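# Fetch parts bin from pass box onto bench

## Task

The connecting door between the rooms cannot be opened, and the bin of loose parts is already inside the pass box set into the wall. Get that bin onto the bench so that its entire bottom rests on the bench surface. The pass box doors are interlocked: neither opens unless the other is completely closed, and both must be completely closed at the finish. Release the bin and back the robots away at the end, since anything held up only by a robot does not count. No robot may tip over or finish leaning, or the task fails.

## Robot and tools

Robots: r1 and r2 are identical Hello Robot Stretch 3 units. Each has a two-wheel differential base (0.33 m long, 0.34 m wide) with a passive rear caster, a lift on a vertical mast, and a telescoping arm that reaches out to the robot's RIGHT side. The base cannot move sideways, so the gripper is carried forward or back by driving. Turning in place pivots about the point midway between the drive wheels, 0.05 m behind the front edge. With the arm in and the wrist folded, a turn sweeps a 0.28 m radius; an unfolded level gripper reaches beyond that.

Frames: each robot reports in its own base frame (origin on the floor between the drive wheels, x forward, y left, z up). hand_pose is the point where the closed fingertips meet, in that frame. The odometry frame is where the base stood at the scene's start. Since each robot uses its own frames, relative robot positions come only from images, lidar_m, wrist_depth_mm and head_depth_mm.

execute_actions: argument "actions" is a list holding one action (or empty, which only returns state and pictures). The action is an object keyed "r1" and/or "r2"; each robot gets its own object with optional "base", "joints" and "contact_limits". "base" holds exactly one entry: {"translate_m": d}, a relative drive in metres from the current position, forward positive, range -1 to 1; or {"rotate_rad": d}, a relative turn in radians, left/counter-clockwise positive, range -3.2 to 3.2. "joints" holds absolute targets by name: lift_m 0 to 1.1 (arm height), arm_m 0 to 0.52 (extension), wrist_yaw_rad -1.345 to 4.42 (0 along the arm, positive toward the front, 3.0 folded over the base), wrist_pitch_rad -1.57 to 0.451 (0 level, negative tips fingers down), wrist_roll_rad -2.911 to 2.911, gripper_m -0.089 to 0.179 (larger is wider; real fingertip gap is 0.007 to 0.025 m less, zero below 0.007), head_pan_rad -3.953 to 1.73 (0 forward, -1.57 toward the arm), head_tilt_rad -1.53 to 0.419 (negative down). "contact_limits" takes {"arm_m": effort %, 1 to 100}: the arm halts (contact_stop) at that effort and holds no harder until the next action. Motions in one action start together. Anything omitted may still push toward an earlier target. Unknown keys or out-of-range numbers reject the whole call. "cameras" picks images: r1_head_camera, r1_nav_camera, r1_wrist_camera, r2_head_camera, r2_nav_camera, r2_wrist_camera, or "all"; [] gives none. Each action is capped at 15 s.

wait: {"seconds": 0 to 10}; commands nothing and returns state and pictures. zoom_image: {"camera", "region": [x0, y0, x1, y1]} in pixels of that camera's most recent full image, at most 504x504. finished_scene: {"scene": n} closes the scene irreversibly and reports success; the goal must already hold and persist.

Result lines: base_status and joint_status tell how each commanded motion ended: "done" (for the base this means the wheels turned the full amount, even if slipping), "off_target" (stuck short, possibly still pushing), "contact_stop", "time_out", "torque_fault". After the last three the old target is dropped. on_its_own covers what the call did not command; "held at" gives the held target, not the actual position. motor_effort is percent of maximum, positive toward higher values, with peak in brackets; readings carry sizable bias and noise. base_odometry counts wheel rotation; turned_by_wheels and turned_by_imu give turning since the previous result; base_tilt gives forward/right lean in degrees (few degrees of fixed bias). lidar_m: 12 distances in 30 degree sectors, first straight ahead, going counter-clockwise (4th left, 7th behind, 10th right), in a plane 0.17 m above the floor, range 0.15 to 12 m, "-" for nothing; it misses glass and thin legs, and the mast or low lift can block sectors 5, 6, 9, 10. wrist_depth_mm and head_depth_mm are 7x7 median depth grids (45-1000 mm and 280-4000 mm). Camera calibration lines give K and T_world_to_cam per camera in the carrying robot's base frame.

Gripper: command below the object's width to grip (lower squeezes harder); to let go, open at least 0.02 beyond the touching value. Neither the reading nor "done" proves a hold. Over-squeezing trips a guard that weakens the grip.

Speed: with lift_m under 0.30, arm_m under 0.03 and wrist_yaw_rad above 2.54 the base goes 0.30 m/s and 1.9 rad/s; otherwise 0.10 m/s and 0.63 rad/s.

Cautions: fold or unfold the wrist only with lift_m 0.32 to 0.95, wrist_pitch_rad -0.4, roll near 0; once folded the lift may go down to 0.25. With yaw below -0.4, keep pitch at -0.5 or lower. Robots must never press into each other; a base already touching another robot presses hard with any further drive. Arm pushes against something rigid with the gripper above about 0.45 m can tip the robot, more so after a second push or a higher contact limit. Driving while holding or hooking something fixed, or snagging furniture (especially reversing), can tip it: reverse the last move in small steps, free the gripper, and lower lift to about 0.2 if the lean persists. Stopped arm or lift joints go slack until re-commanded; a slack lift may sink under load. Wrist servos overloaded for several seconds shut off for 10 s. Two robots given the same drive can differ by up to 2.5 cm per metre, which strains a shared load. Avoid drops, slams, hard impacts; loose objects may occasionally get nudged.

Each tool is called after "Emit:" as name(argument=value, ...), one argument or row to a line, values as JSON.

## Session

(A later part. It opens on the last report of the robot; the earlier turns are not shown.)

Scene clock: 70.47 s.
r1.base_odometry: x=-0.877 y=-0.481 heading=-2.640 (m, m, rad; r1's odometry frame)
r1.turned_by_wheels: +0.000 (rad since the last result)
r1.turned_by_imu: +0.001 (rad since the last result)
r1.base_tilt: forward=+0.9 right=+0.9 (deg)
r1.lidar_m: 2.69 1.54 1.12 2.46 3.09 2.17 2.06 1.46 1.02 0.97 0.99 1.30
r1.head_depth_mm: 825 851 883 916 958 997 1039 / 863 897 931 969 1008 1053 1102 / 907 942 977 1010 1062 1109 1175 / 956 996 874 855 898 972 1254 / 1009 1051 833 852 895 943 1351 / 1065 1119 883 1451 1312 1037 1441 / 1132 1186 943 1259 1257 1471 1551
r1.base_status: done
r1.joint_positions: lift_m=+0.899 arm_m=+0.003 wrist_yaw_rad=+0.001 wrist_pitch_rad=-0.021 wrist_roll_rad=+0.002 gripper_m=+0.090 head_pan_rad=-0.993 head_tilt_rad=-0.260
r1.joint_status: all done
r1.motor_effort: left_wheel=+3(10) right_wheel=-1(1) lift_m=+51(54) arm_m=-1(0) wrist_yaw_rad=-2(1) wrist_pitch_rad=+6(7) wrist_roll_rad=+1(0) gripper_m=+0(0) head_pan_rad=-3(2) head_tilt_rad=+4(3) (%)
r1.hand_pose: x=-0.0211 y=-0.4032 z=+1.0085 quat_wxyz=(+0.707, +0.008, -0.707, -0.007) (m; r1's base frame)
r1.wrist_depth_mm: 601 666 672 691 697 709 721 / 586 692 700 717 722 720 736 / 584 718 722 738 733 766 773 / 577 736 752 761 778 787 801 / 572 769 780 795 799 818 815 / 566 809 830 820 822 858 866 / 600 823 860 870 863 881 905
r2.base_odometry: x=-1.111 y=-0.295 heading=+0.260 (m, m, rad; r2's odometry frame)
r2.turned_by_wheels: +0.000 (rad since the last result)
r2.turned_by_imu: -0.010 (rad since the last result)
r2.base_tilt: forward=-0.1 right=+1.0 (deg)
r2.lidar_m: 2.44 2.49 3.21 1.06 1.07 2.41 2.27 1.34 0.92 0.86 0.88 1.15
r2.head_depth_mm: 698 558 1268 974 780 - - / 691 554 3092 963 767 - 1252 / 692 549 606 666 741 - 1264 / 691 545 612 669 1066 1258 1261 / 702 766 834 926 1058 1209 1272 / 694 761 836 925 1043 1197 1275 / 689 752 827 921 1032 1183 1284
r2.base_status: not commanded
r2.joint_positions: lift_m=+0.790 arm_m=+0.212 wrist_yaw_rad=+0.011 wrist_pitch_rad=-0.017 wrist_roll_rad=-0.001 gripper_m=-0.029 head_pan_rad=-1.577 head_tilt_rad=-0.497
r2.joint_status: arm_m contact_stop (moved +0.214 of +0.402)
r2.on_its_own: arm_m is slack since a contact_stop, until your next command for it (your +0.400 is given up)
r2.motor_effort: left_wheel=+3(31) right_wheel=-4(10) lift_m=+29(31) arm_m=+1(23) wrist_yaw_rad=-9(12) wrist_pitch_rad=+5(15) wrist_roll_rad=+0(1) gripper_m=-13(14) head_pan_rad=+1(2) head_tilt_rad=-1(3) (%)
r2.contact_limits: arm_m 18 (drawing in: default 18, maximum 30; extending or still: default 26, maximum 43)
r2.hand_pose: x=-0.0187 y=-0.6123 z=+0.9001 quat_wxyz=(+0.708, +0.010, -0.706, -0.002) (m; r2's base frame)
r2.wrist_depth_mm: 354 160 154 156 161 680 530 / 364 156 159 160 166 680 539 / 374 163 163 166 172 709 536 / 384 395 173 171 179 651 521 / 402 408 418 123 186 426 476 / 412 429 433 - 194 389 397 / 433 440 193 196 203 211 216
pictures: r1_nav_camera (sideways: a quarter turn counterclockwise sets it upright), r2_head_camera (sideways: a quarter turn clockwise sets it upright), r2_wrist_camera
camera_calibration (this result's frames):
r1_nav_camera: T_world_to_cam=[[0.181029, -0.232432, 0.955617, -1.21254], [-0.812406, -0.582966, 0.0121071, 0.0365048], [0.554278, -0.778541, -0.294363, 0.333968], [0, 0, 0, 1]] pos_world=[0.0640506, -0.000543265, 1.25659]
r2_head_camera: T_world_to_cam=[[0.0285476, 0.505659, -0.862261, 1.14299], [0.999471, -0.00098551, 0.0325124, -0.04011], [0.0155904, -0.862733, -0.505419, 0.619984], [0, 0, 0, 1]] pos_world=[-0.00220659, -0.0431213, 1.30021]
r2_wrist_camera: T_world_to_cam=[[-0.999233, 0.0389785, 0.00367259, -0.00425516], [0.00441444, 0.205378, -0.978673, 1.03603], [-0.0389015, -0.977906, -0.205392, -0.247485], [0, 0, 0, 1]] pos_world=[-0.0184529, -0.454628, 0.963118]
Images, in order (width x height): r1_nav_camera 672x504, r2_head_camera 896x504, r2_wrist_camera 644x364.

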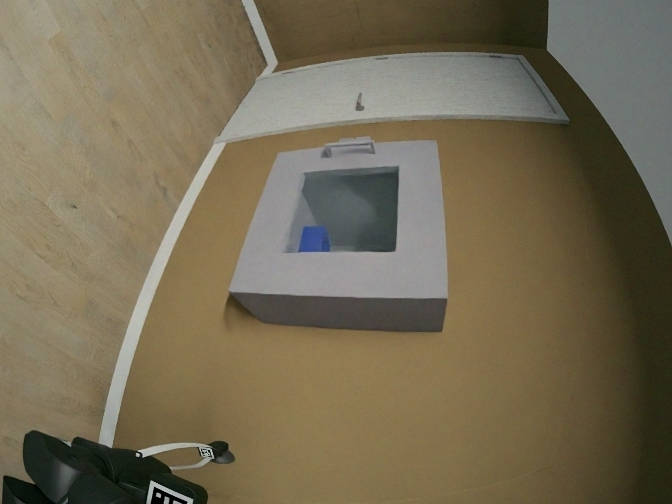

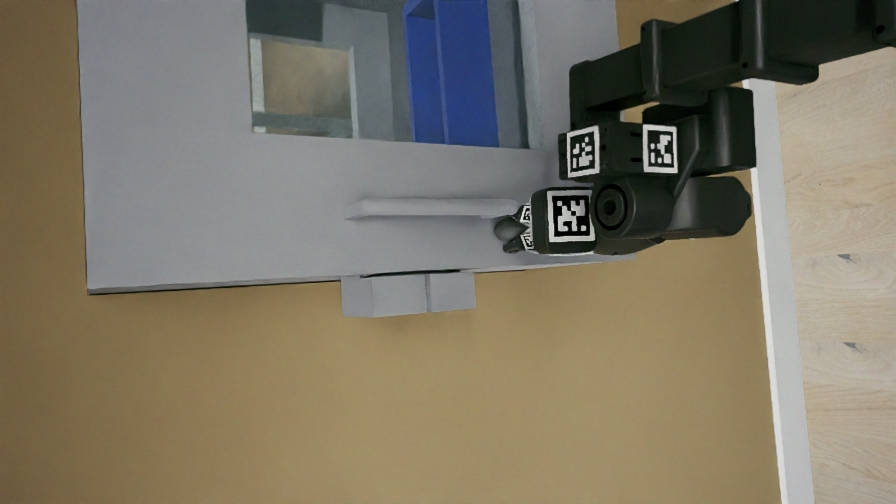

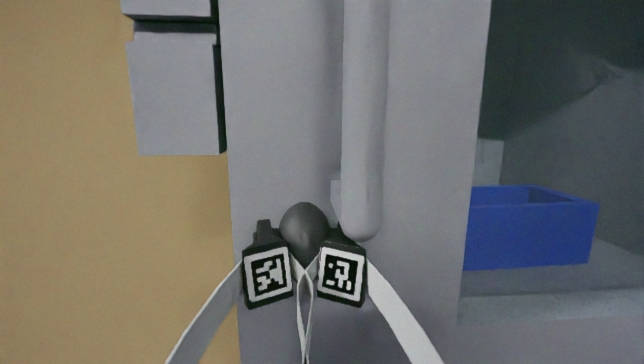

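Emit:
execute_actions(
  actions=[
    {"r1":{"base":{"translate_m":0.85},"joints":{"lift_m":0.93,"head_pan_rad":-1.57,"head_tilt_rad":-0.4}},"r2":{"joints":{"arm_m":0.0}}},
  ],
  cameras=["r1_head_camera","r1_wrist_camera"],
)

Scene clock: 85.80 s.
r1.base_odometry: x=-1.622 y=-0.890 heading=-2.640 (m, m, rad; r1's odometry frame)
r1.turned_by_wheels: +0.000 (rad since the last result)
r1.turned_by_imu: +0.001 (rad since the last result)
r1.base_tilt: forward=+0.8 right=+0.9 (deg)
r1.lidar_m: 1.84 1.89 1.08 1.08 1.06 3.05 2.90 1.39 0.97 0.92 0.94 1.21
r1.head_depth_mm: 793 821 656 738 783 834 1231 / 786 815 649 1270 1043 827 1246 / 778 807 643 1342 1044 797 - / 772 799 637 3074 1030 788 - / 765 794 631 1318 942 804 1206 / 760 787 624 667 720 786 1189 / 753 780 624 674 726 1074 1175
r1.base_status: done
r1.joint_positions: lift_m=+0.929 arm_m=+0.003 wrist_yaw_rad=+0.001 wrist_pitch_rad=-0.021 wrist_roll_rad=+0.002 gripper_m=+0.090 head_pan_rad=-1.563 head_tilt_rad=-0.395
r1.joint_status: all done
r1.motor_effort: left_wheel=+2(9) right_wheel=-1(2) lift_m=+51(54) arm_m=+0(0) wrist_yaw_rad=-1(0) wrist_pitch_rad=+6(6) wrist_roll_rad=+0(1) gripper_m=-1(0) head_pan_rad=-3(25) head_tilt_rad=-2(13) (%)
r1.hand_pose: x=-0.0211 y=-0.4032 z=+1.0385 quat_wxyz=(+0.707, +0.008, -0.707, -0.007) (m; r1's base frame)
r1.wrist_depth_mm: 618 404 404 407 411 418 421 / 647 419 418 997 992 440 449 / 662 646 432 - - 457 461 / 688 451 452 - - 478 736 / 711 723 464 793 792 486 753 / 738 748 491 521 512 507 785 / 764 775 505 515 520 529 830
r2.base_odometry: x=-1.111 y=-0.295 heading=+0.260 (m, m, rad; r2's odometry frame)
r2.turned_by_wheels: +0.000 (rad since the last result)
r2.turned_by_imu: -0.003 (rad since the last result)
r2.base_tilt: forward=-0.1 right=+1.0 (deg)
r2.lidar_m: 2.45 2.49 3.22 1.06 1.07 2.41 2.26 1.34 0.92 0.86 0.88 1.15
r2.head_depth_mm: 699 560 1259 975 785 1290 1249 / 694 555 3073 966 791 1254 1255 / 693 550 604 669 764 1270 - / 690 547 610 668 788 1251 1268 / 702 766 831 924 1060 1216 1268 / 693 760 837 933 1045 1203 1277 / 689 751 828 921 1032 1184 1278
r2.base_status: not commanded
r2.joint_positions: lift_m=+0.790 arm_m=+0.000 wrist_yaw_rad=+0.000 wrist_pitch_rad=-0.017 wrist_roll_rad=-0.001 gripper_m=-0.029 head_pan_rad=-1.577 head_tilt_rad=-0.497
r2.joint_status: all done
r2.motor_effort: left_wheel=+0(3) right_wheel=-2(5) lift_m=+29(29) arm_m=-1(0) wrist_yaw_rad=+0(9) wrist_pitch_rad=+5(5) wrist_roll_rad=+0(0) gripper_m=-12(12) head_pan_rad=+2(2) head_tilt_rad=-1(1) (%)
r2.hand_pose: x=-0.0214 y=-0.4010 z=+0.9001 quat_wxyz=(+0.708, +0.006, -0.707, -0.006) (m; r2's base frame)
r2.wrist_depth_mm: 531 534 557 346 872 754 547 / 542 550 393 359 - 770 543 / 567 580 584 374 - 784 551 / 591 589 607 385 623 701 546 / 588 621 624 - 421 429 440 / 604 634 652 417 434 444 458 / 636 651 680 712 755 768 777
pictures: r1_head_camera (sideways: a quarter turn clockwise sets it upright), r1_wrist_camera
camera_calibration (this result's frames):
r1_head_camera: T_world_to_cam=[[-0.0153824, 0.357857, -0.93365, 1.23667], [0.999727, -0.0109369, -0.020663, 0.0225062], [-0.0176056, -0.933712, -0.357591, 0.420009], [0, 0, 0, 1]] pos_world=[0.00391726, -0.0501354, 1.30527]
r1_wrist_camera: T_world_to_cam=[[-0.99961, -0.00593374, -0.0273037, 0.00653844], [0.0255546, 0.201002, -0.979257, 1.13403], [0.0112988, -0.979573, -0.200772, -0.0241347], [0, 0, 0, 1]] pos_world=[-0.022171, -0.251545, 1.10584]
Images, in order (width x height): r1_head_camera 896x504, r1_wrist_camera 644x364.

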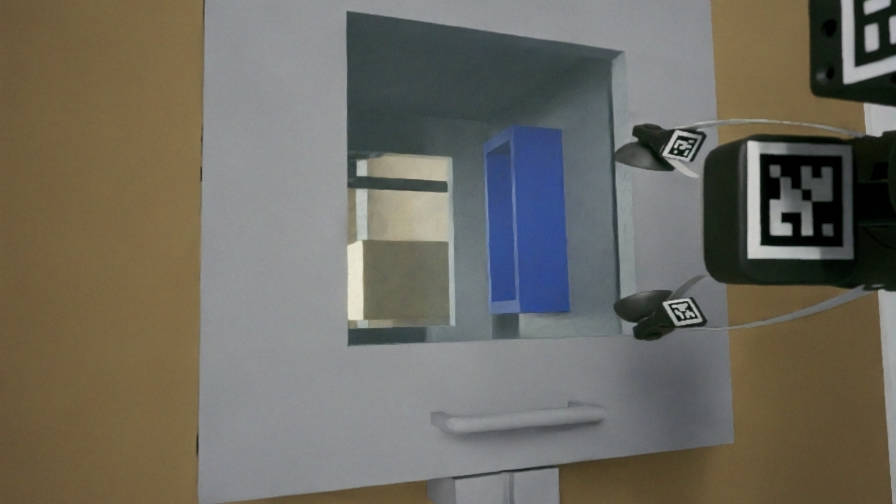

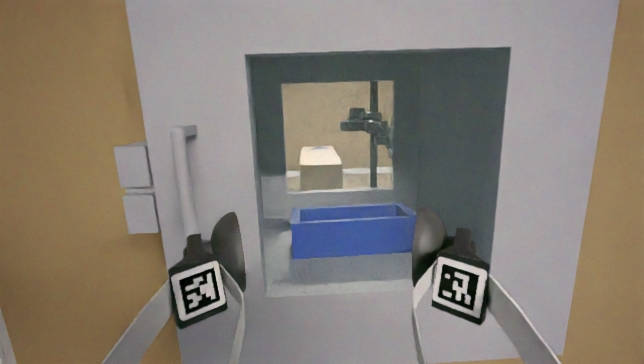

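Emit:
execute_actions(
  actions=[
    {"r1":{"base":{"translate_m":0.19},"joints":{"lift_m":0.9}},"r2":{"base":{"translate_m":0.5}}},
  ],
  cameras=["r1_head_camera","r1_wrist_camera"],
)

Emit:
execute_actions(
  actions=[
    {"r1":{"joints":{"arm_m":0.12}}},
  ],
  cameras=["r1_head_camera","r1_wrist_camera"],
)

Scene clock: 97.53 s.
r1.base_odometry: x=-1.788 y=-0.982 heading=-2.639 (m, m, rad; r1's odometry frame)
r1.turned_by_wheels: +0.000 (rad since the last result)
r1.turned_by_imu: +0.000 (rad since the last result)
r1.base_tilt: forward=+0.8 right=+0.9 (deg)
r1.lidar_m: 1.65 1.69 2.23 1.05 3.46 3.26 3.07 1.37 0.96 0.91 0.93 1.20
r1.head_depth_mm: 782 812 644 1316 1044 824 1248 / 776 803 637 1363 1044 811 1236 / 770 796 632 685 751 798 - / 763 792 625 667 721 787 - / 757 804 858 899 999 1095 1191 / 750 798 856 913 987 1073 1177 / 744 792 843 908 980 1058 1161
r1.base_status: done
r1.joint_positions: lift_m=+0.901 arm_m=+0.003 wrist_yaw_rad=+0.001 wrist_pitch_rad=-0.021 wrist_roll_rad=+0.002 gripper_m=+0.090 head_pan_rad=-1.563 head_tilt_rad=-0.395
r1.joint_status: all done
r1.motor_effort: left_wheel=+3(8) right_wheel=-2(1) lift_m=+15(46) arm_m=+0(0) wrist_yaw_rad=-1(1) wrist_pitch_rad=+6(7) wrist_roll_rad=+0(1) gripper_m=+0(0) head_pan_rad=-3(3) head_tilt_rad=-2(1) (%)
r1.hand_pose: x=-0.0211 y=-0.4032 z=+1.0100 quat_wxyz=(+0.707, +0.008, -0.707, -0.007) (m; r1's base frame)
r1.wrist_depth_mm: 607 621 627 403 400 435 560 / 627 639 646 410 980 907 608 / 647 659 664 421 - 896 621 / 657 681 686 442 - 871 615 / 673 696 710 465 749 776 632 / 702 739 771 481 491 499 501 / 725 762 791 501 506 509 519
r2.base_odometry: x=-0.628 y=-0.167 heading=+0.260 (m, m, rad; r2's odometry frame)
r2.turned_by_wheels: +0.000 (rad since the last result)
r2.turned_by_imu: -0.002 (rad since the last result)
r2.base_tilt: forward=-0.2 right=+1.1 (deg)
r2.lidar_m: 1.96 1.99 2.59 3.44 1.29 1.44 2.76 1.27 0.88 0.83 0.85 1.09
r2.head_depth_mm: 691 753 837 934 1059 1226 1253 / 684 751 827 922 1042 1204 1265 / 678 740 821 915 1036 1217 - / 676 736 813 902 1025 1191 1280 / 669 732 805 895 1007 1156 1267 / 665 726 799 888 1000 1142 1249 / 659 720 793 876 992 1137 1246
r2.base_status: done
r2.joint_positions: lift_m=+0.790 arm_m=+0.000 wrist_yaw_rad=+0.000 wrist_pitch_rad=-0.017 wrist_roll_rad=-0.001 gripper_m=-0.029 head_pan_rad=-1.577 head_tilt_rad=-0.497
r2.joint_status: not commanded
r2.motor_effort: left_wheel=+0(6) right_wheel=-1(2) lift_m=+29(29) arm_m=-2(1) wrist_yaw_rad=+0(0) wrist_pitch_rad=+5(5) wrist_roll_rad=+0(1) gripper_m=-12(12) head_pan_rad=+2(2) head_tilt_rad=-1(1) (%)
r2.hand_pose: x=-0.0214 y=-0.4010 z=+0.9001 quat_wxyz=(+0.708, +0.006, -0.707, -0.006) (m; r2's base frame)
r2.wrist_depth_mm: 489 513 525 534 550 563 484 / 516 519 537 551 574 597 439 / 524 542 546 573 590 603 486 / 533 564 565 597 606 626 491 / 550 589 584 - 633 656 495 / 589 593 617 636 655 688 529 / 600 618 642 671 694 714 754
pictures: r1_head_camera (sideways: a quarter turn clockwise sets it upright), r1_wrist_camera
camera_calibration (this result's frames):
r1_head_camera: T_world_to_cam=[[-0.0153773, 0.35788, -0.933641, 1.23665], [0.999727, -0.0109509, -0.0206634, 0.0225068], [-0.0176192, -0.933704, -0.357613, 0.420038], [0, 0, 0, 1]] pos_world=[0.00391653, -0.0501355, 1.30527]
r1_wrist_camera: T_world_to_cam=[[-0.99961, -0.00593589, -0.0273033, 0.00575771], [0.0255545, 0.200934, -0.979271, 1.10606], [0.011299, -0.979587, -0.200704, -0.0299429], [0, 0, 0, 1]] pos_world=[-0.022171, -0.251543, 1.07728]
Images, in order (width x height): r1_head_camera 896x504, r1_wrist_camera 644x364.

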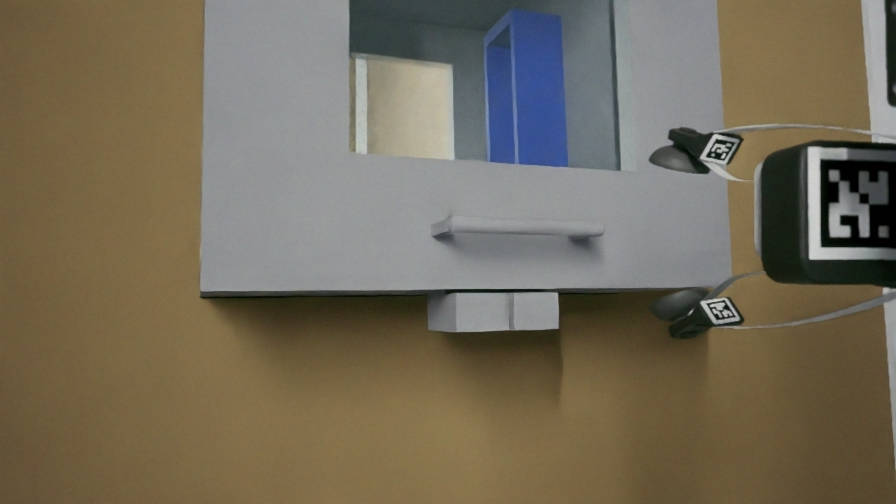

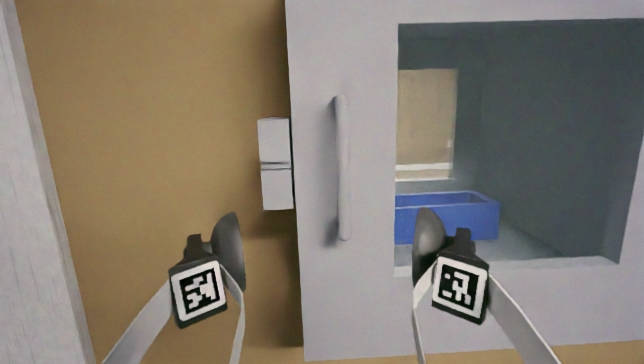

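Scene clock: 99.63 s.
r1.base_odometry: x=-1.788 y=-0.982 heading=-2.639 (m, m, rad; r1's odometry frame)
r1.turned_by_wheels: +0.000 (rad since the last result)
r1.turned_by_imu: +0.000 (rad since the last result)
r1.base_tilt: forward=+0.9 right=+0.9 (deg)
r1.lidar_m: 1.65 1.69 2.23 1.05 3.45 3.24 3.07 1.37 0.96 0.91 0.93 1.20
r1.head_depth_mm: 782 812 645 1314 1045 - - / 776 806 637 1357 1042 - - / 769 796 632 685 734 - - / 763 790 626 666 709 - - / 757 803 857 897 988 1088 1191 / 751 800 854 917 991 1072 1178 / 743 793 846 908 978 1060 1161
r1.base_status: not commanded
r1.joint_positions: lift_m=+0.901 arm_m=+0.120 wrist_yaw_rad=+0.001 wrist_pitch_rad=-0.021 wrist_roll_rad=+0.002 gripper_m=+0.090 head_pan_rad=-1.563 head_tilt_rad=-0.395
r1.joint_status: all done
r1.motor_effort: left_wheel=+2(3) right_wheel=-2(2) lift_m=+14(15) arm_m=+3(4) wrist_yaw_rad=-1(2) wrist_pitch_rad=+6(6) wrist_roll_rad=+0(1) gripper_m=+0(0) head_pan_rad=-2(3) head_tilt_rad=-1(1) (%)
r1.hand_pose: x=-0.0212 y=-0.5204 z=+1.0100 quat_wxyz=(+0.707, +0.008, -0.707, -0.007) (m; r1's base frame)
r1.wrist_depth_mm: 497 509 513 286 295 771 591 / 514 517 529 297 304 866 602 / 537 536 540 308 318 890 612 / 555 560 561 315 329 905 618 / 579 582 331 333 336 684 614 / 599 606 613 348 347 610 569 / 621 640 651 364 368 374 377
r2.base_odometry: x=-0.628 y=-0.167 heading=+0.260 (m, m, rad; r2's odometry frame)
r2.turned_by_wheels: +0.000 (rad since the last result)
r2.turned_by_imu: -0.001 (rad since the last result)
r2.base_tilt: forward=-0.3 right=+1.1 (deg)
r2.lidar_m: 1.96 1.99 2.60 3.45 1.29 1.44 2.76 1.27 0.88 0.83 0.85 1.10
r2.head_depth_mm: 689 756 833 939 1065 1225 1248 / 688 747 826 923 1047 1214 1263 / 679 742 822 916 1031 1206 - / 674 735 809 909 1023 1201 1266 / 672 731 801 896 1014 1155 1265 / 662 727 799 886 1003 1146 1248 / 659 720 794 877 997 1132 1247
r2.base_status: not commanded
r2.joint_positions: lift_m=+0.790 arm_m=+0.000 wrist_yaw_rad=+0.000 wrist_pitch_rad=-0.017 wrist_roll_rad=-0.001 gripper_m=-0.029 head_pan_rad=-1.577 head_tilt_rad=-0.497
r2.joint_status: not commanded
r2.motor_effort: left_wheel=+0(0) right_wheel=-1(0) lift_m=+29(29) arm_m=-2(1) wrist_yaw_rad=+0(1) wrist_pitch_rad=+5(5) wrist_roll_rad=+1(1) gripper_m=-12(13) head_pan_rad=+2(2) head_tilt_rad=-1(1) (%)
r2.hand_pose: x=-0.0214 y=-0.4010 z=+0.9001 quat_wxyz=(+0.708, +0.006, -0.707, -0.006) (m; r2's base frame)
r2.wrist_depth_mm: 502 510 523 537 561 565 487 / 514 520 531 559 571 572 437 / 522 535 563 580 600 601 491 / 544 559 571 588 611 616 488 / 559 576 585 - 630 653 492 / 584 590 611 645 660 692 547 / 610 622 649 663 675 728 746
pictures: r1_head_camera (sideways: a quarter turn clockwise sets it upright), r1_wrist_camera
camera_calibration (this result's frames):
r1_head_camera: T_world_to_cam=[[-0.0153508, 0.358166, -0.933532, 1.23651], [0.999726, -0.011025, -0.0206692, 0.0225143], [-0.0176952, -0.933593, -0.357899, 0.42041], [0, 0, 0, 1]] pos_world=[0.00391251, -0.0501363, 1.30525]
r1_wrist_camera: T_world_to_cam=[[-0.999612, -0.00559608, -0.0273032, 0.00515238], [0.0256228, 0.200926, -0.979271, 1.12959], [0.010966, -0.979591, -0.200704, -0.144679], [0, 0, 0, 1]] pos_world=[-0.0222064, -0.368661, 1.07728]
Images, in order (width x height): r1_head_camera 896x504, r1_wrist_camera 644x364.

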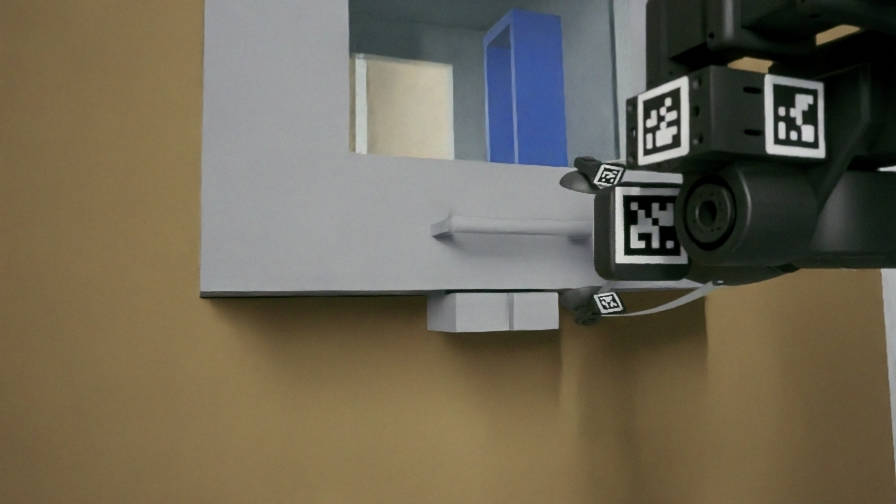

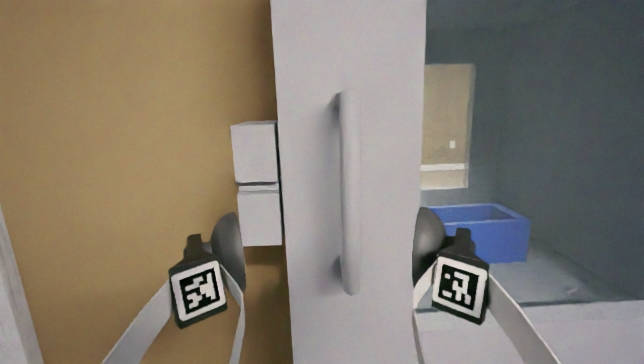

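Emit:
execute_actions(
  actions=[
    {"r1":{"joints":{"arm_m":0.22}}},
  ],
  cameras=["r1_wrist_camera","r1_head_camera"],
)

Scene clock: 125.73 s.
r1.base_odometry: x=-1.788 y=-0.982 heading=-2.639 (m, m, rad; r1's odometry frame)
r1.turned_by_wheels: +0.000 (rad since the last result)
r1.turned_by_imu: +0.000 (rad since the last result)
r1.base_tilt: forward=+0.8 right=+0.9 (deg)
r1.lidar_m: 1.65 1.69 2.23 1.05 3.46 3.27 3.07 1.37 0.96 0.91 0.93 1.20
r1.head_depth_mm: 782 811 643 1313 1064 - 1276 / 774 803 638 1362 - - 1239 / 767 798 633 686 - - 1228 / 761 791 625 666 - - 1210 / 756 803 860 896 1002 1084 1189 / 750 797 855 916 988 1076 1177 / 742 792 845 904 983 1059 1162
r1.base_status: not commanded
r1.joint_positions: lift_m=+0.901 arm_m=+0.220 wrist_yaw_rad=+0.001 wrist_pitch_rad=-0.021 wrist_roll_rad=+0.002 gripper_m=+0.090 head_pan_rad=-1.563 head_tilt_rad=-0.395
r1.joint_status: all done
r1.motor_effort: left_wheel=+3(3) right_wheel=-2(1) lift_m=+14(15) arm_m=+3(4) wrist_yaw_rad=-2(1) wrist_pitch_rad=+6(6) wrist_roll_rad=+1(1) gripper_m=+0(0) head_pan_rad=-3(3) head_tilt_rad=-1(1) (%)
r1.hand_pose: x=-0.0212 y=-0.6204 z=+1.0100 quat_wxyz=(+0.707, +0.008, -0.707, -0.007) (m; r1's base frame)
r1.wrist_depth_mm: 410 417 412 193 196 731 585 / 423 425 431 200 203 779 587 / 437 441 210 205 211 806 602 / 452 457 214 213 219 842 608 / 471 477 225 223 224 655 608 / 487 496 233 232 234 572 551 / 513 516 524 242 248 464 457
r2.base_odometry: x=-0.628 y=-0.167 heading=+0.260 (m, m, rad; r2's odometry frame)
r2.turned_by_wheels: +0.000 (rad since the last result)
r2.turned_by_imu: -0.001 (rad since the last result)
r2.base_tilt: forward=-0.1 right=+1.0 (deg)
r2.lidar_m: 1.95 1.99 2.59 3.45 1.29 1.45 2.76 1.27 0.88 0.83 0.84 1.10
r2.head_depth_mm: 688 754 836 929 1062 1223 1250 / 688 747 831 923 1048 1203 1261 / 680 742 824 919 1036 1210 - / 674 738 813 905 1020 1192 1278 / 671 732 809 899 1012 1159 1262 / 664 726 798 887 1003 1142 1247 / 659 718 791 882 989 1134 1243
r2.base_status: not commanded
r2.joint_positions: lift_m=+0.790 arm_m=+0.000 wrist_yaw_rad=+0.000 wrist_pitch_rad=-0.017 wrist_roll_rad=-0.001 gripper_m=-0.029 head_pan_rad=-1.577 head_tilt_rad=-0.497
r2.joint_status: not commanded
r2.motor_effort: left_wheel=+0(0) right_wheel=-2(1) lift_m=+29(29) arm_m=-2(1) wrist_yaw_rad=+0(1) wrist_pitch_rad=+5(5) wrist_roll_rad=+0(0) gripper_m=-12(12) head_pan_rad=+1(2) head_tilt_rad=-1(1) (%)
r2.hand_pose: x=-0.0214 y=-0.4010 z=+0.9001 quat_wxyz=(+0.708, +0.006, -0.707, -0.006) (m; r2's base frame)
r2.wrist_depth_mm: 483 505 521 521 539 578 491 / 514 518 533 559 572 596 446 / 529 535 553 564 590 617 486 / 538 557 570 594 598 623 489 / 561 571 601 - 626 642 491 / 587 599 614 633 667 680 536 / 597 615 656 664 690 706 728
pictures: r1_head_camera (sideways: a quarter turn clockwise sets it upright), r1_wrist_camera
camera_calibration (this result's frames):
r1_head_camera: T_world_to_cam=[[-0.0153469, 0.358194, -0.933521, 1.2365], [0.999725, -0.0110358, -0.0206698, 0.0225151], [-0.017706, -0.933582, -0.357927, 0.420447], [0, 0, 0, 1]] pos_world=[0.00391193, -0.0501364, 1.30525]
r1_wrist_camera: T_world_to_cam=[[-0.999612, -0.00552779, -0.0273033, 0.00461776], [0.0256366, 0.200924, -0.979271, 1.14968], [0.0108991, -0.979591, -0.200704, -0.242638], [0, 0, 0, 1]] pos_world=[-0.0222135, -0.468659, 1.07728]
Images, in order (width x height): r1_head_camera 896x504, r1_wrist_camera 644x364.

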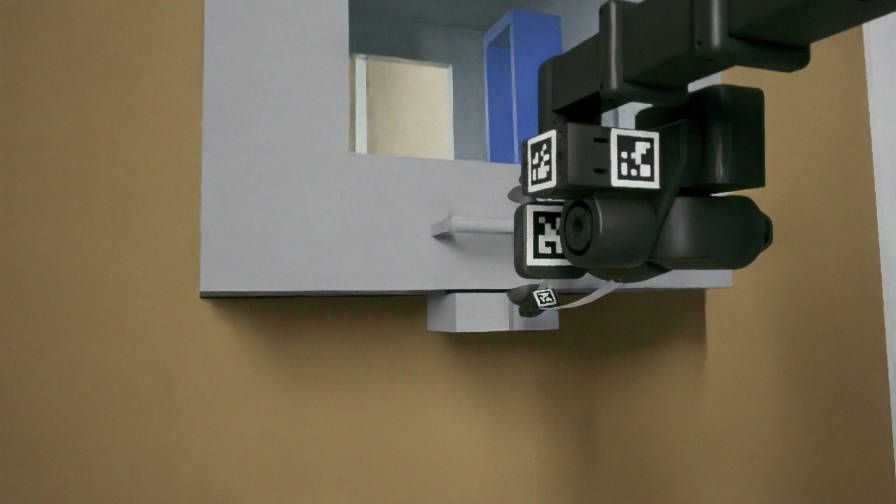

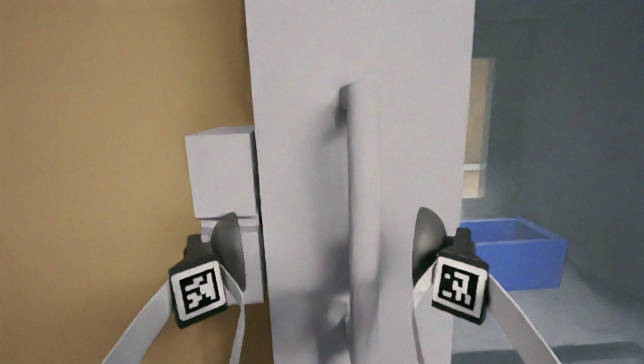

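Emit:
execute_actions(
  actions=[
    {"r1":{"joints":{"gripper_m":-0.03}}},
  ],
  cameras=["r1_wrist_camera"],
)

Emit:
execute_actions(
  actions=[
    {"r1":{"joints":{"arm_m":0.12},"base":{"translate_m":-0.03}}},
  ],
  cameras=["r1_wrist_camera","r1_head_camera"],
)

Scene clock: 132.47 s.
r1.base_odometry: x=-1.788 y=-0.982 heading=-2.640 (m, m, rad; r1's odometry frame)
r1.turned_by_wheels: -0.001 (rad since the last result)
r1.turned_by_imu: -0.001 (rad since the last result)
r1.base_tilt: forward=+0.8 right=+0.9 (deg)
r1.lidar_m: 1.65 1.69 2.22 1.05 3.47 3.25 3.07 1.37 0.96 0.91 0.93 1.20
r1.head_depth_mm: 782 810 645 1312 1067 - 1279 / 777 806 638 1356 - - 1240 / 769 798 633 686 - - 1224 / 763 792 626 667 - - 1208 / 758 803 852 893 1000 1085 1188 / 750 799 853 915 992 1077 1176 / 744 792 846 906 980 1065 1162
r1.base_status: not commanded
r1.joint_positions: lift_m=+0.901 arm_m=+0.220 wrist_yaw_rad=-0.039 wrist_pitch_rad=-0.022 wrist_roll_rad=+0.002 gripper_m=-0.029 head_pan_rad=-1.563 head_tilt_rad=-0.395
r1.joint_status: all done
r1.on_its_own: wrist_yaw_rad is at rest, and its effort (+38) is outside its rest range (-12 to +12)
r1.motor_effort: left_wheel=-7(6) right_wheel=+11(12) lift_m=+15(15) arm_m=+3(3) wrist_yaw_rad=+38(40) wrist_pitch_rad=+6(6) wrist_roll_rad=+0(0) gripper_m=-20(95) head_pan_rad=-2(3) head_tilt_rad=-1(2) (%)
r1.hand_pose: x=-0.0315 y=-0.6201 z=+1.0098 quat_wxyz=(+0.706, -0.006, -0.707, -0.022) (m; r1's base frame)
r1.wrist_depth_mm: 397 407 194 196 200 717 553 / 408 415 200 200 206 798 557 / 421 426 206 206 215 813 564 / 437 446 214 215 225 824 572 / 454 462 223 221 233 665 566 / 471 485 228 - 563 580 549 / 491 501 501 244 251 461 451
r2.base_odometry: x=-0.628 y=-0.167 heading=+0.260 (m, m, rad; r2's odometry frame)
r2.turned_by_wheels: +0.000 (rad since the last result)
r2.turned_by_imu: -0.001 (rad since the last result)
r2.base_tilt: forward=-0.1 right=+1.2 (deg)
r2.lidar_m: 1.96 1.99 2.59 3.44 1.30 1.44 2.76 1.27 0.88 0.83 0.84 1.10
r2.head_depth_mm: 690 757 836 934 1059 1221 1269 / 684 746 828 921 1044 1205 1252 / 676 741 818 917 1025 1215 - / 674 736 812 902 1024 1194 1280 / 668 732 805 896 1010 1159 1261 / 665 725 802 887 1006 1148 1251 / 660 720 790 879 990 1129 1243
r2.base_status: not commanded
r2.joint_positions: lift_m=+0.790 arm_m=+0.000 wrist_yaw_rad=+0.000 wrist_pitch_rad=-0.017 wrist_roll_rad=-0.001 gripper_m=-0.029 head_pan_rad=-1.577 head_tilt_rad=-0.497
r2.joint_status: not commanded
r2.motor_effort: left_wheel=+0(0) right_wheel=-1(0) lift_m=+28(29) arm_m=-2(1) wrist_yaw_rad=+0(0) wrist_pitch_rad=+5(5) wrist_roll_rad=+1(0) gripper_m=-12(12) head_pan_rad=+2(2) head_tilt_rad=-1(1) (%)
r2.hand_pose: x=-0.0214 y=-0.4010 z=+0.9001 quat_wxyz=(+0.708, +0.006, -0.707, -0.006) (m; r2's base frame)
r2.wrist_depth_mm: 496 503 520 544 548 560 489 / 512 525 541 558 571 575 442 / 523 529 556 573 586 592 491 / 547 558 580 586 605 620 489 / 562 585 581 - 638 643 482 / 578 583 618 629 663 681 540 / 609 625 655 649 691 696 733
pictures: r1_wrist_camera
camera_calibration (this result's frames):
r1_wrist_camera: T_world_to_cam=[[-0.999027, 0.0346452, -0.0273063, 0.0192829], [0.0337133, 0.200435, -0.979127, 1.14952], [-0.028449, -0.979094, -0.201408, -0.242568], [0, 0, 0, 1]] pos_world=[-0.0263908, -0.468569, 1.0772]
Images, in order (width x height): r1_wrist_camera 644x364.

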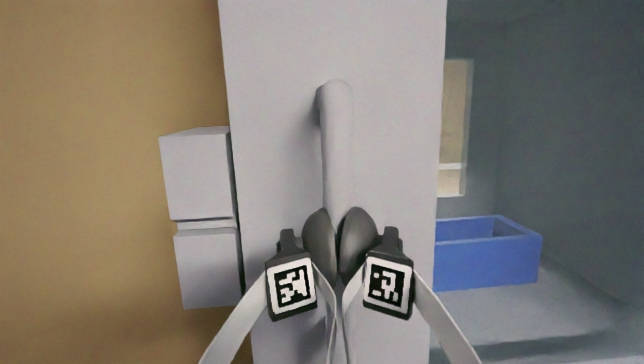

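Scene clock: 134.43 s.
r1.base_odometry: x=-1.762 y=-0.967 heading=-2.640 (m, m, rad; r1's odometry frame)
r1.turned_by_wheels: +0.000 (rad since the last result)
r1.turned_by_imu: +0.000 (rad since the last result)
r1.base_tilt: forward=+0.8 right=+0.9 (deg)
r1.lidar_m: 1.68 1.72 2.27 1.05 3.44 3.20 3.05 1.38 0.96 0.91 0.93 1.20
r1.head_depth_mm: 782 813 577 1257 1045 - - / 775 807 559 1357 1044 - - / 769 798 540 586 630 - - / 763 792 524 561 597 - 1189 / 757 797 844 686 740 1074 1196 / 753 798 857 920 993 1080 1179 / 744 792 846 909 981 1065 1166
r1.base_status: done
r1.joint_positions: lift_m=+0.901 arm_m=+0.120 wrist_yaw_rad=-0.059 wrist_pitch_rad=-0.022 wrist_roll_rad=+0.002 gripper_m=-0.029 head_pan_rad=-1.563 head_tilt_rad=-0.395
r1.joint_status: all done
r1.on_its_own: wrist_yaw_rad is held at -0.056, not at your +0.000, by its stall guard, which is not easing now
r1.motor_effort: left_wheel=+3(13) right_wheel=+0(13) lift_m=+15(15) arm_m=-4(6) wrist_yaw_rad=+4(38) wrist_pitch_rad=+6(6) wrist_roll_rad=+0(0) gripper_m=-16(21) head_pan_rad=-3(3) head_tilt_rad=-1(1) (%)
r1.hand_pose: x=-0.0366 y=-0.5205 z=+1.0097 quat_wxyz=(+0.706, -0.013, -0.707, -0.029) (m; r1's base frame)
r1.wrist_depth_mm: 478 494 187 200 626 698 516 / 490 518 194 203 900 741 526 / 511 524 201 209 931 758 528 / 529 545 209 217 967 759 533 / 553 568 216 - 660 704 532 / 577 586 591 - 623 591 520 / 594 615 239 243 273 352 361
r2.base_odometry: x=-0.628 y=-0.167 heading=+0.260 (m, m, rad; r2's odometry frame)
r2.turned_by_wheels: +0.000 (rad since the last result)
r2.turned_by_imu: -0.001 (rad since the last result)
r2.base_tilt: forward=-0.2 right=+1.0 (deg)
r2.lidar_m: 1.95 1.99 2.59 3.45 1.29 1.44 2.77 1.28 0.88 0.83 0.84 1.10
r2.head_depth_mm: 689 755 834 935 1061 1226 1248 / 684 752 826 929 1051 1211 1267 / 681 742 816 916 1036 1207 - / 674 738 813 908 1021 1192 1271 / 667 730 806 895 1012 1154 1261 / 665 725 795 889 1001 1140 1242 / 662 719 792 877 990 1136 1253
r2.base_status: not commanded
r2.joint_positions: lift_m=+0.790 arm_m=+0.000 wrist_yaw_rad=+0.000 wrist_pitch_rad=-0.017 wrist_roll_rad=-0.001 gripper_m=-0.029 head_pan_rad=-1.577 head_tilt_rad=-0.497
r2.joint_status: not commanded
r2.motor_effort: left_wheel=+0(0) right_wheel=-2(1) lift_m=+29(29) arm_m=-1(0) wrist_yaw_rad=+0(0) wrist_pitch_rad=+5(5) wrist_roll_rad=+0(1) gripper_m=-12(12) head_pan_rad=+2(2) head_tilt_rad=-1(1) (%)
r2.hand_pose: x=-0.0214 y=-0.4010 z=+0.9001 quat_wxyz=(+0.708, +0.006, -0.707, -0.006) (m; r2's base frame)
r2.wrist_depth_mm: 495 503 517 538 555 570 492 / 508 526 546 542 566 592 442 / 523 538 552 563 580 606 491 / 548 559 564 591 611 621 494 / 569 567 597 - 625 645 485 / 591 596 606 646 661 675 539 / 598 614 650 658 686 695 748
pictures: r1_head_camera (sideways: a quarter turn clockwise sets it upright), r1_wrist_camera
camera_calibration (this result's frames):
r1_head_camera: T_world_to_cam=[[-0.0153411, 0.358417, -0.933435, 1.23638], [0.999725, -0.0110521, -0.0206743, 0.0225209], [-0.0177265, -0.933496, -0.358149, 0.420736], [0, 0, 0, 1]] pos_world=[0.00391088, -0.0501372, 1.30524]
r1_wrist_camera: T_world_to_cam=[[-0.998143, 0.0544565, -0.0273087, 0.0211152], [0.0377093, 0.200221, -0.979025, 1.12951], [-0.0478465, -0.978236, -0.201903, -0.144914], [0, 0, 0, 1]] pos_world=[-0.0284507, -0.369062, 1.07714]
Images, in order (width x height): r1_head_camera 896x504, r1_wrist_camera 644x364.

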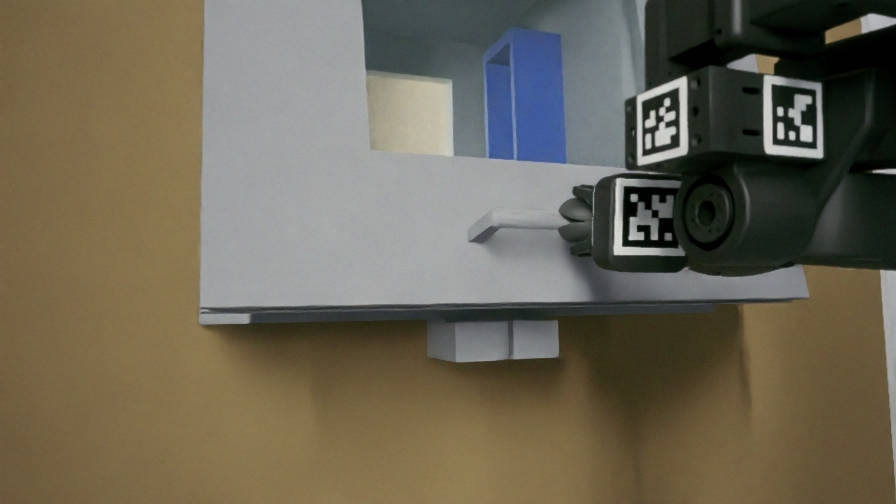

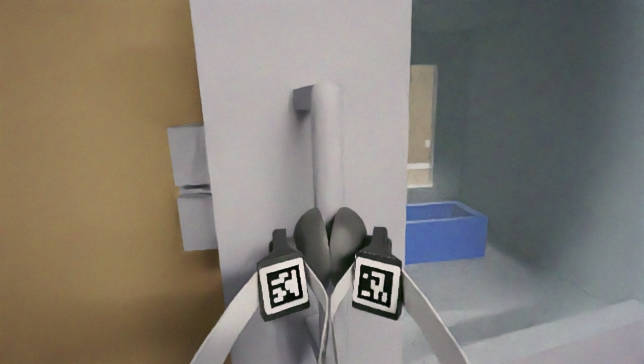

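Emit:
execute_actions(
  actions=[
    {"r1":{"joints":{"arm_m":0.01},"base":{"translate_m":-0.06}}},
  ],
  cameras=["r1_wrist_camera","r1_head_camera"],
)

Scene clock: 139.10 s.
r1.base_odometry: x=-1.709 y=-0.938 heading=-2.640 (m, m, rad; r1's odometry frame)
r1.turned_by_wheels: +0.000 (rad since the last result)
r1.turned_by_imu: +0.000 (rad since the last result)
r1.base_tilt: forward=+0.8 right=+0.9 (deg)
r1.lidar_m: 1.74 1.78 2.35 1.06 3.44 3.17 2.99 1.38 0.97 0.91 0.94 1.20
r1.head_depth_mm: 787 816 500 1173 1047 702 1252 / 780 809 468 1329 1041 671 692 / 775 802 439 474 514 738 - / 765 794 413 444 480 511 - / 760 788 401 432 473 522 573 / 752 793 848 715 994 1085 1181 / 748 796 851 912 986 1067 1172
r1.base_status: done
r1.joint_positions: lift_m=+0.901 arm_m=+0.010 wrist_yaw_rad=-0.055 wrist_pitch_rad=-0.023 wrist_roll_rad=+0.002 gripper_m=-0.029 head_pan_rad=-1.563 head_tilt_rad=-0.395
r1.joint_status: all done
r1.on_its_own: wrist_yaw_rad is held at -0.056, not at your +0.000, by its stall guard, which is not easing now
r1.motor_effort: left_wheel=+4(13) right_wheel=-2(15) lift_m=+15(15) arm_m=-4(5) wrist_yaw_rad=+0(50) wrist_pitch_rad=+7(7) wrist_roll_rad=+0(0) gripper_m=-15(19) head_pan_rad=-3(3) head_tilt_rad=-2(1) (%)
r1.hand_pose: x=-0.0356 y=-0.4105 z=+1.0093 quat_wxyz=(+0.706, -0.011, -0.707, -0.028) (m; r1's base frame)
r1.wrist_depth_mm: 583 596 180 206 782 637 401 / 603 614 185 208 - 664 415 / 621 631 190 208 - 683 437 / 643 657 198 218 - 682 461 / 666 686 206 - 788 699 470 / 684 717 210 - 619 563 497 / 721 748 229 238 340 398 867
r2.base_odometry: x=-0.628 y=-0.167 heading=+0.260 (m, m, rad; r2's odometry frame)
r2.turned_by_wheels: +0.000 (rad since the last result)
r2.turned_by_imu: -0.001 (rad since the last result)
r2.base_tilt: forward=-0.1 right=+1.1 (deg)
r2.lidar_m: 1.95 1.99 2.59 3.44 1.29 1.44 2.76 1.27 0.88 0.83 0.85 1.09
r2.head_depth_mm: 690 754 837 934 1057 1219 1252 / 683 748 830 922 1040 1210 1253 / 680 744 821 912 1035 1211 - / 673 738 810 905 1020 1195 1270 / 671 730 805 897 1007 1163 1271 / 665 728 795 886 999 1137 1248 / 659 720 792 883 996 1132 1250
r2.base_status: not commanded
r2.joint_positions: lift_m=+0.790 arm_m=+0.000 wrist_yaw_rad=+0.000 wrist_pitch_rad=-0.017 wrist_roll_rad=-0.001 gripper_m=-0.029 head_pan_rad=-1.577 head_tilt_rad=-0.497
r2.joint_status: not commanded
r2.motor_effort: left_wheel=+0(0) right_wheel=-2(1) lift_m=+29(29) arm_m=-2(2) wrist_yaw_rad=-1(0) wrist_pitch_rad=+5(5) wrist_roll_rad=+0(0) gripper_m=-12(12) head_pan_rad=+2(2) head_tilt_rad=-1(1) (%)
r2.hand_pose: x=-0.0214 y=-0.4010 z=+0.9001 quat_wxyz=(+0.708, +0.006, -0.707, -0.006) (m; r2's base frame)
r2.wrist_depth_mm: 496 510 518 536 540 569 487 / 501 522 544 548 567 582 443 / 528 536 557 570 582 604 483 / 539 545 577 592 610 615 493 / 561 584 601 - 634 641 498 / 580 599 610 640 666 680 536 / 610 628 638 655 676 722 748
pictures: r1_head_camera (sideways: a quarter turn clockwise sets it upright), r1_wrist_camera
camera_calibration (this result's frames):
r1_head_camera: T_world_to_cam=[[-0.0153405, 0.358417, -0.933435, 1.23638], [0.999725, -0.0110538, -0.0206743, 0.0225209], [-0.017728, -0.933496, -0.358149, 0.420736], [0, 0, 0, 1]] pos_world=[0.00391079, -0.0501372, 1.30524]
r1_wrist_camera: T_world_to_cam=[[-0.998334, 0.0508179, -0.0273145, 0.0145624], [0.0370405, 0.201586, -0.97877, 1.10742], [-0.0442328, -0.978152, -0.203133, -0.0359509], [0, 0, 0, 1]] pos_world=[-0.0280714, -0.259145, 1.077]
Images, in order (width x height): r1_head_camera 896x504, r1_wrist_camera 644x364.

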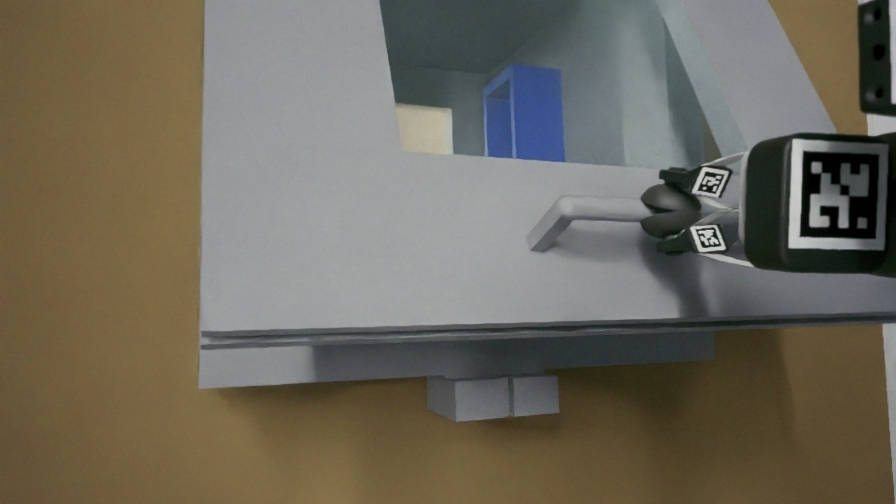

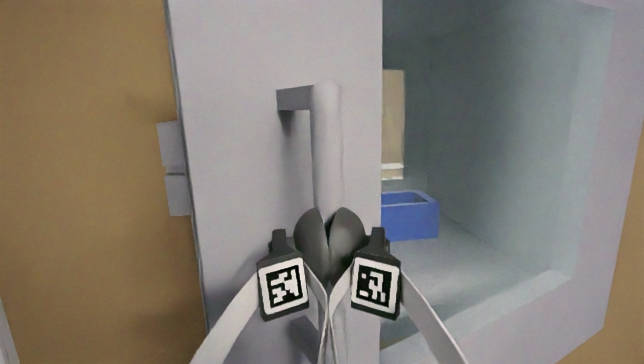

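Emit:
execute_actions(
  actions=[
    {"r1":{"joints":{"gripper_m":0.09}}},
  ],
  cameras=[],
)

Emit:
execute_actions(
  actions=[
    {"r1":{"joints":{"lift_m":1.06,"wrist_yaw_rad":0.0,"arm_m":0.0}}},
  ],
  cameras=["r1_wrist_camera","r1_head_camera"],
)

Scene clock: 156.93 s.
r1.base_odometry: x=-1.709 y=-0.938 heading=-2.640 (m, m, rad; r1's odometry frame)
r1.turned_by_wheels: +0.000 (rad since the last result)
r1.turned_by_imu: +0.000 (rad since the last result)
r1.base_tilt: forward=+0.9 right=+0.9 (deg)
r1.lidar_m: 1.74 1.78 2.35 1.06 3.46 3.17 2.99 1.38 0.96 0.92 0.93 1.20
r1.head_depth_mm: 786 815 501 1170 1044 701 1250 / 781 811 468 1330 1047 664 687 / 773 801 439 474 516 566 - / 767 795 412 444 479 518 - / 761 789 401 432 471 664 577 / 756 796 846 716 991 1084 1181 / 748 798 848 914 986 1063 1166
r1.base_status: not commanded
r1.joint_positions: lift_m=+0.901 arm_m=+0.010 wrist_yaw_rad=-0.057 wrist_pitch_rad=-0.023 wrist_roll_rad=+0.002 gripper_m=+0.090 head_pan_rad=-1.563 head_tilt_rad=-0.395
r1.joint_status: all done
r1.on_its_own: wrist_yaw_rad is held at -0.056, not at your +0.000, by its stall guard, which is not easing now
r1.motor_effort: left_wheel=+3(4) right_wheel=-2(1) lift_m=+15(15) arm_m=-4(4) wrist_yaw_rad=+0(1) wrist_pitch_rad=+7(7) wrist_roll_rad=+0(1) gripper_m=+0(81) head_pan_rad=-2(2) head_tilt_rad=-2(2) (%)
r1.hand_pose: x=-0.0359 y=-0.4105 z=+1.0095 quat_wxyz=(+0.706, -0.012, -0.707, -0.028) (m; r1's base frame)
r1.wrist_depth_mm: 589 589 180 207 795 636 402 / 601 610 185 207 992 655 422 / 635 647 190 209 - 671 439 / 644 660 197 217 981 681 461 / 669 693 211 225 773 697 470 / 690 714 220 234 569 531 512 / 714 734 225 236 351 388 882
r2.base_odometry: x=-0.628 y=-0.167 heading=+0.260 (m, m, rad; r2's odometry frame)
r2.turned_by_wheels: +0.000 (rad since the last result)
r2.turned_by_imu: -0.001 (rad since the last result)
r2.base_tilt: forward=-0.1 right=+1.1 (deg)
r2.lidar_m: 1.95 1.99 2.59 3.44 1.29 1.44 2.76 1.27 0.88 0.83 0.84 1.10
r2.head_depth_mm: 691 751 832 931 1058 1223 1253 / 686 748 829 920 1044 1208 1263 / 680 745 816 916 1032 1214 - / 677 735 813 903 1022 1197 1265 / 670 730 805 895 1009 1156 1270 / 664 724 800 885 997 1144 1246 / 659 718 792 876 988 1126 1244
r2.base_status: not commanded
r2.joint_positions: lift_m=+0.790 arm_m=+0.000 wrist_yaw_rad=+0.000 wrist_pitch_rad=-0.017 wrist_roll_rad=-0.001 gripper_m=-0.029 head_pan_rad=-1.577 head_tilt_rad=-0.497
r2.joint_status: not commanded
r2.motor_effort: left_wheel=+0(0) right_wheel=-1(0) lift_m=+29(29) arm_m=-1(1) wrist_yaw_rad=+0(0) wrist_pitch_rad=+5(5) wrist_roll_rad=+1(0) gripper_m=-12(12) head_pan_rad=+2(2) head_tilt_rad=-1(1) (%)
r2.hand_pose: x=-0.0214 y=-0.4010 z=+0.9001 quat_wxyz=(+0.708, +0.006, -0.707, -0.006) (m; r2's base frame)
r2.wrist_depth_mm: 490 515 526 533 550 563 487 / 515 517 542 551 576 597 444 / 510 535 561 566 585 621 485 / 535 556 572 583 604 635 497 / 552 580 587 - 647 659 496 / 596 598 601 645 651 694 544 / 603 604 661 659 707 710 740
pictures: none
No camera images: the call's "cameras" was empty. Leave "cameras" out to get every camera's image.

Scene clock: 159.23 s.
r1.base_odometry: x=-1.709 y=-0.938 heading=-2.640 (m, m, rad; r1's odometry frame)
r1.turned_by_wheels: +0.000 (rad since the last result)
r1.turned_by_imu: +0.000 (rad since the last result)
r1.base_tilt: forward=+0.8 right=+0.9 (deg)
r1.lidar_m: 1.74 1.78 2.36 1.06 3.44 3.15 2.98 1.38 0.97 0.92 0.94 1.20
r1.head_depth_mm: 786 815 495 - - - - / 780 808 467 - - - - / 772 801 436 - - - - / 765 797 411 - - - 563 / 761 790 402 436 485 522 573 / 755 794 846 718 991 1083 1181 / 746 796 849 915 985 1067 1166
r1.base_status: not commanded
r1.joint_positions: lift_m=+1.059 arm_m=+0.003 wrist_yaw_rad=-0.002 wrist_pitch_rad=-0.021 wrist_roll_rad=+0.002 gripper_m=+0.090 head_pan_rad=-1.563 head_tilt_rad=-0.395
r1.joint_status: all done
joint sent to its limit — the command would take r1.arm_m past its lower limit, so that joint was sent only as far as its limit.
r1.motor_effort: left_wheel=+4(4) right_wheel=-1(1) lift_m=+51(52) arm_m=-4(3) wrist_yaw_rad=+2(4) wrist_pitch_rad=+6(7) wrist_roll_rad=+0(1) gripper_m=+0(0) head_pan_rad=-2(2) head_tilt_rad=-2(1) (%)
r1.hand_pose: x=-0.0220 y=-0.4035 z=+1.1685 quat_wxyz=(+0.707, +0.007, -0.707, -0.009) (m; r1's base frame)
r1.wrist_depth_mm: 621 610 187 204 234 281 370 / 628 643 192 211 243 285 346 / 650 667 200 218 250 300 368 / 683 691 209 226 262 647 437 / 702 714 215 234 264 758 458 / 728 745 224 244 273 692 483 / 757 778 786 240 668 662 506
r2.base_odometry: x=-0.628 y=-0.167 heading=+0.260 (m, m, rad; r2's odometry frame)
r2.turned_by_wheels: +0.000 (rad since the last result)
r2.turned_by_imu: -0.001 (rad since the last result)
r2.base_tilt: forward=-0.1 right=+1.0 (deg)
r2.lidar_m: 1.95 2.00 2.59 3.45 1.29 1.45 2.76 1.28 0.88 0.83 0.85 1.10
r2.head_depth_mm: 690 755 837 934 1067 1223 1255 / 683 751 830 924 1046 1200 1260 / 679 741 821 919 1038 1219 - / 675 737 813 901 1020 1193 1268 / 670 732 804 892 1015 1161 1260 / 664 725 800 889 999 1148 1247 / 660 718 790 876 991 1130 1258
r2.base_status: not commanded
r2.joint_positions: lift_m=+0.790 arm_m=+0.000 wrist_yaw_rad=+0.000 wrist_pitch_rad=-0.017 wrist_roll_rad=-0.001 gripper_m=-0.029 head_pan_rad=-1.577 head_tilt_rad=-0.497
r2.joint_status: not commanded
r2.motor_effort: left_wheel=+0(0) right_wheel=-1(1) lift_m=+29(29) arm_m=-1(1) wrist_yaw_rad=+0(0) wrist_pitch_rad=+5(5) wrist_roll_rad=+1(0) gripper_m=-12(12) head_pan_rad=+2(2) head_tilt_rad=-1(1) (%)
r2.hand_pose: x=-0.0214 y=-0.4010 z=+0.9001 quat_wxyz=(+0.708, +0.006, -0.707, -0.006) (m; r2's base frame)
r2.wrist_depth_mm: 490 504 526 530 546 560 488 / 515 521 539 551 567 585 439 / 522 539 545 577 594 602 502 / 538 558 570 585 601 624 491 / 559 567 586 - 638 658 496 / 586 599 600 633 652 685 530 / 614 623 651 658 684 705 734
pictures: r1_head_camera (sideways: a quarter turn clockwise sets it upright), r1_wrist_camera
camera_calibration (this result's frames):
r1_head_camera: T_world_to_cam=[[-0.0153404, 0.358417, -0.933435, 1.23639], [0.999725, -0.0110539, -0.0206743, 0.0225209], [-0.0177281, -0.933496, -0.358149, 0.420736], [0, 0, 0, 1]] pos_world=[0.00391079, -0.0501372, 1.30524]
r1_wrist_camera: T_world_to_cam=[[-0.999624, -0.00255958, -0.0273043, 0.0105855], [0.0262322, 0.201079, -0.979224, 1.26138], [0.0079967, -0.979572, -0.200936, 0.00181766], [0, 0, 0, 1]] pos_world=[-0.0225216, -0.251828, 1.23582]
Images, in order (width x height): r1_head_camera 896x504, r1_wrist_camera 644x364.

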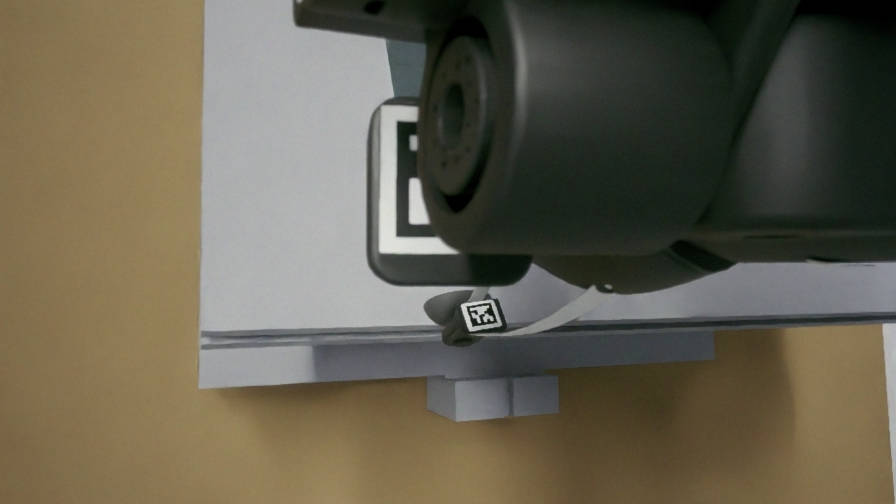

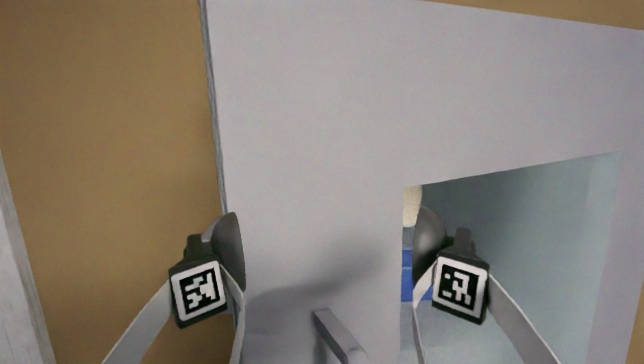

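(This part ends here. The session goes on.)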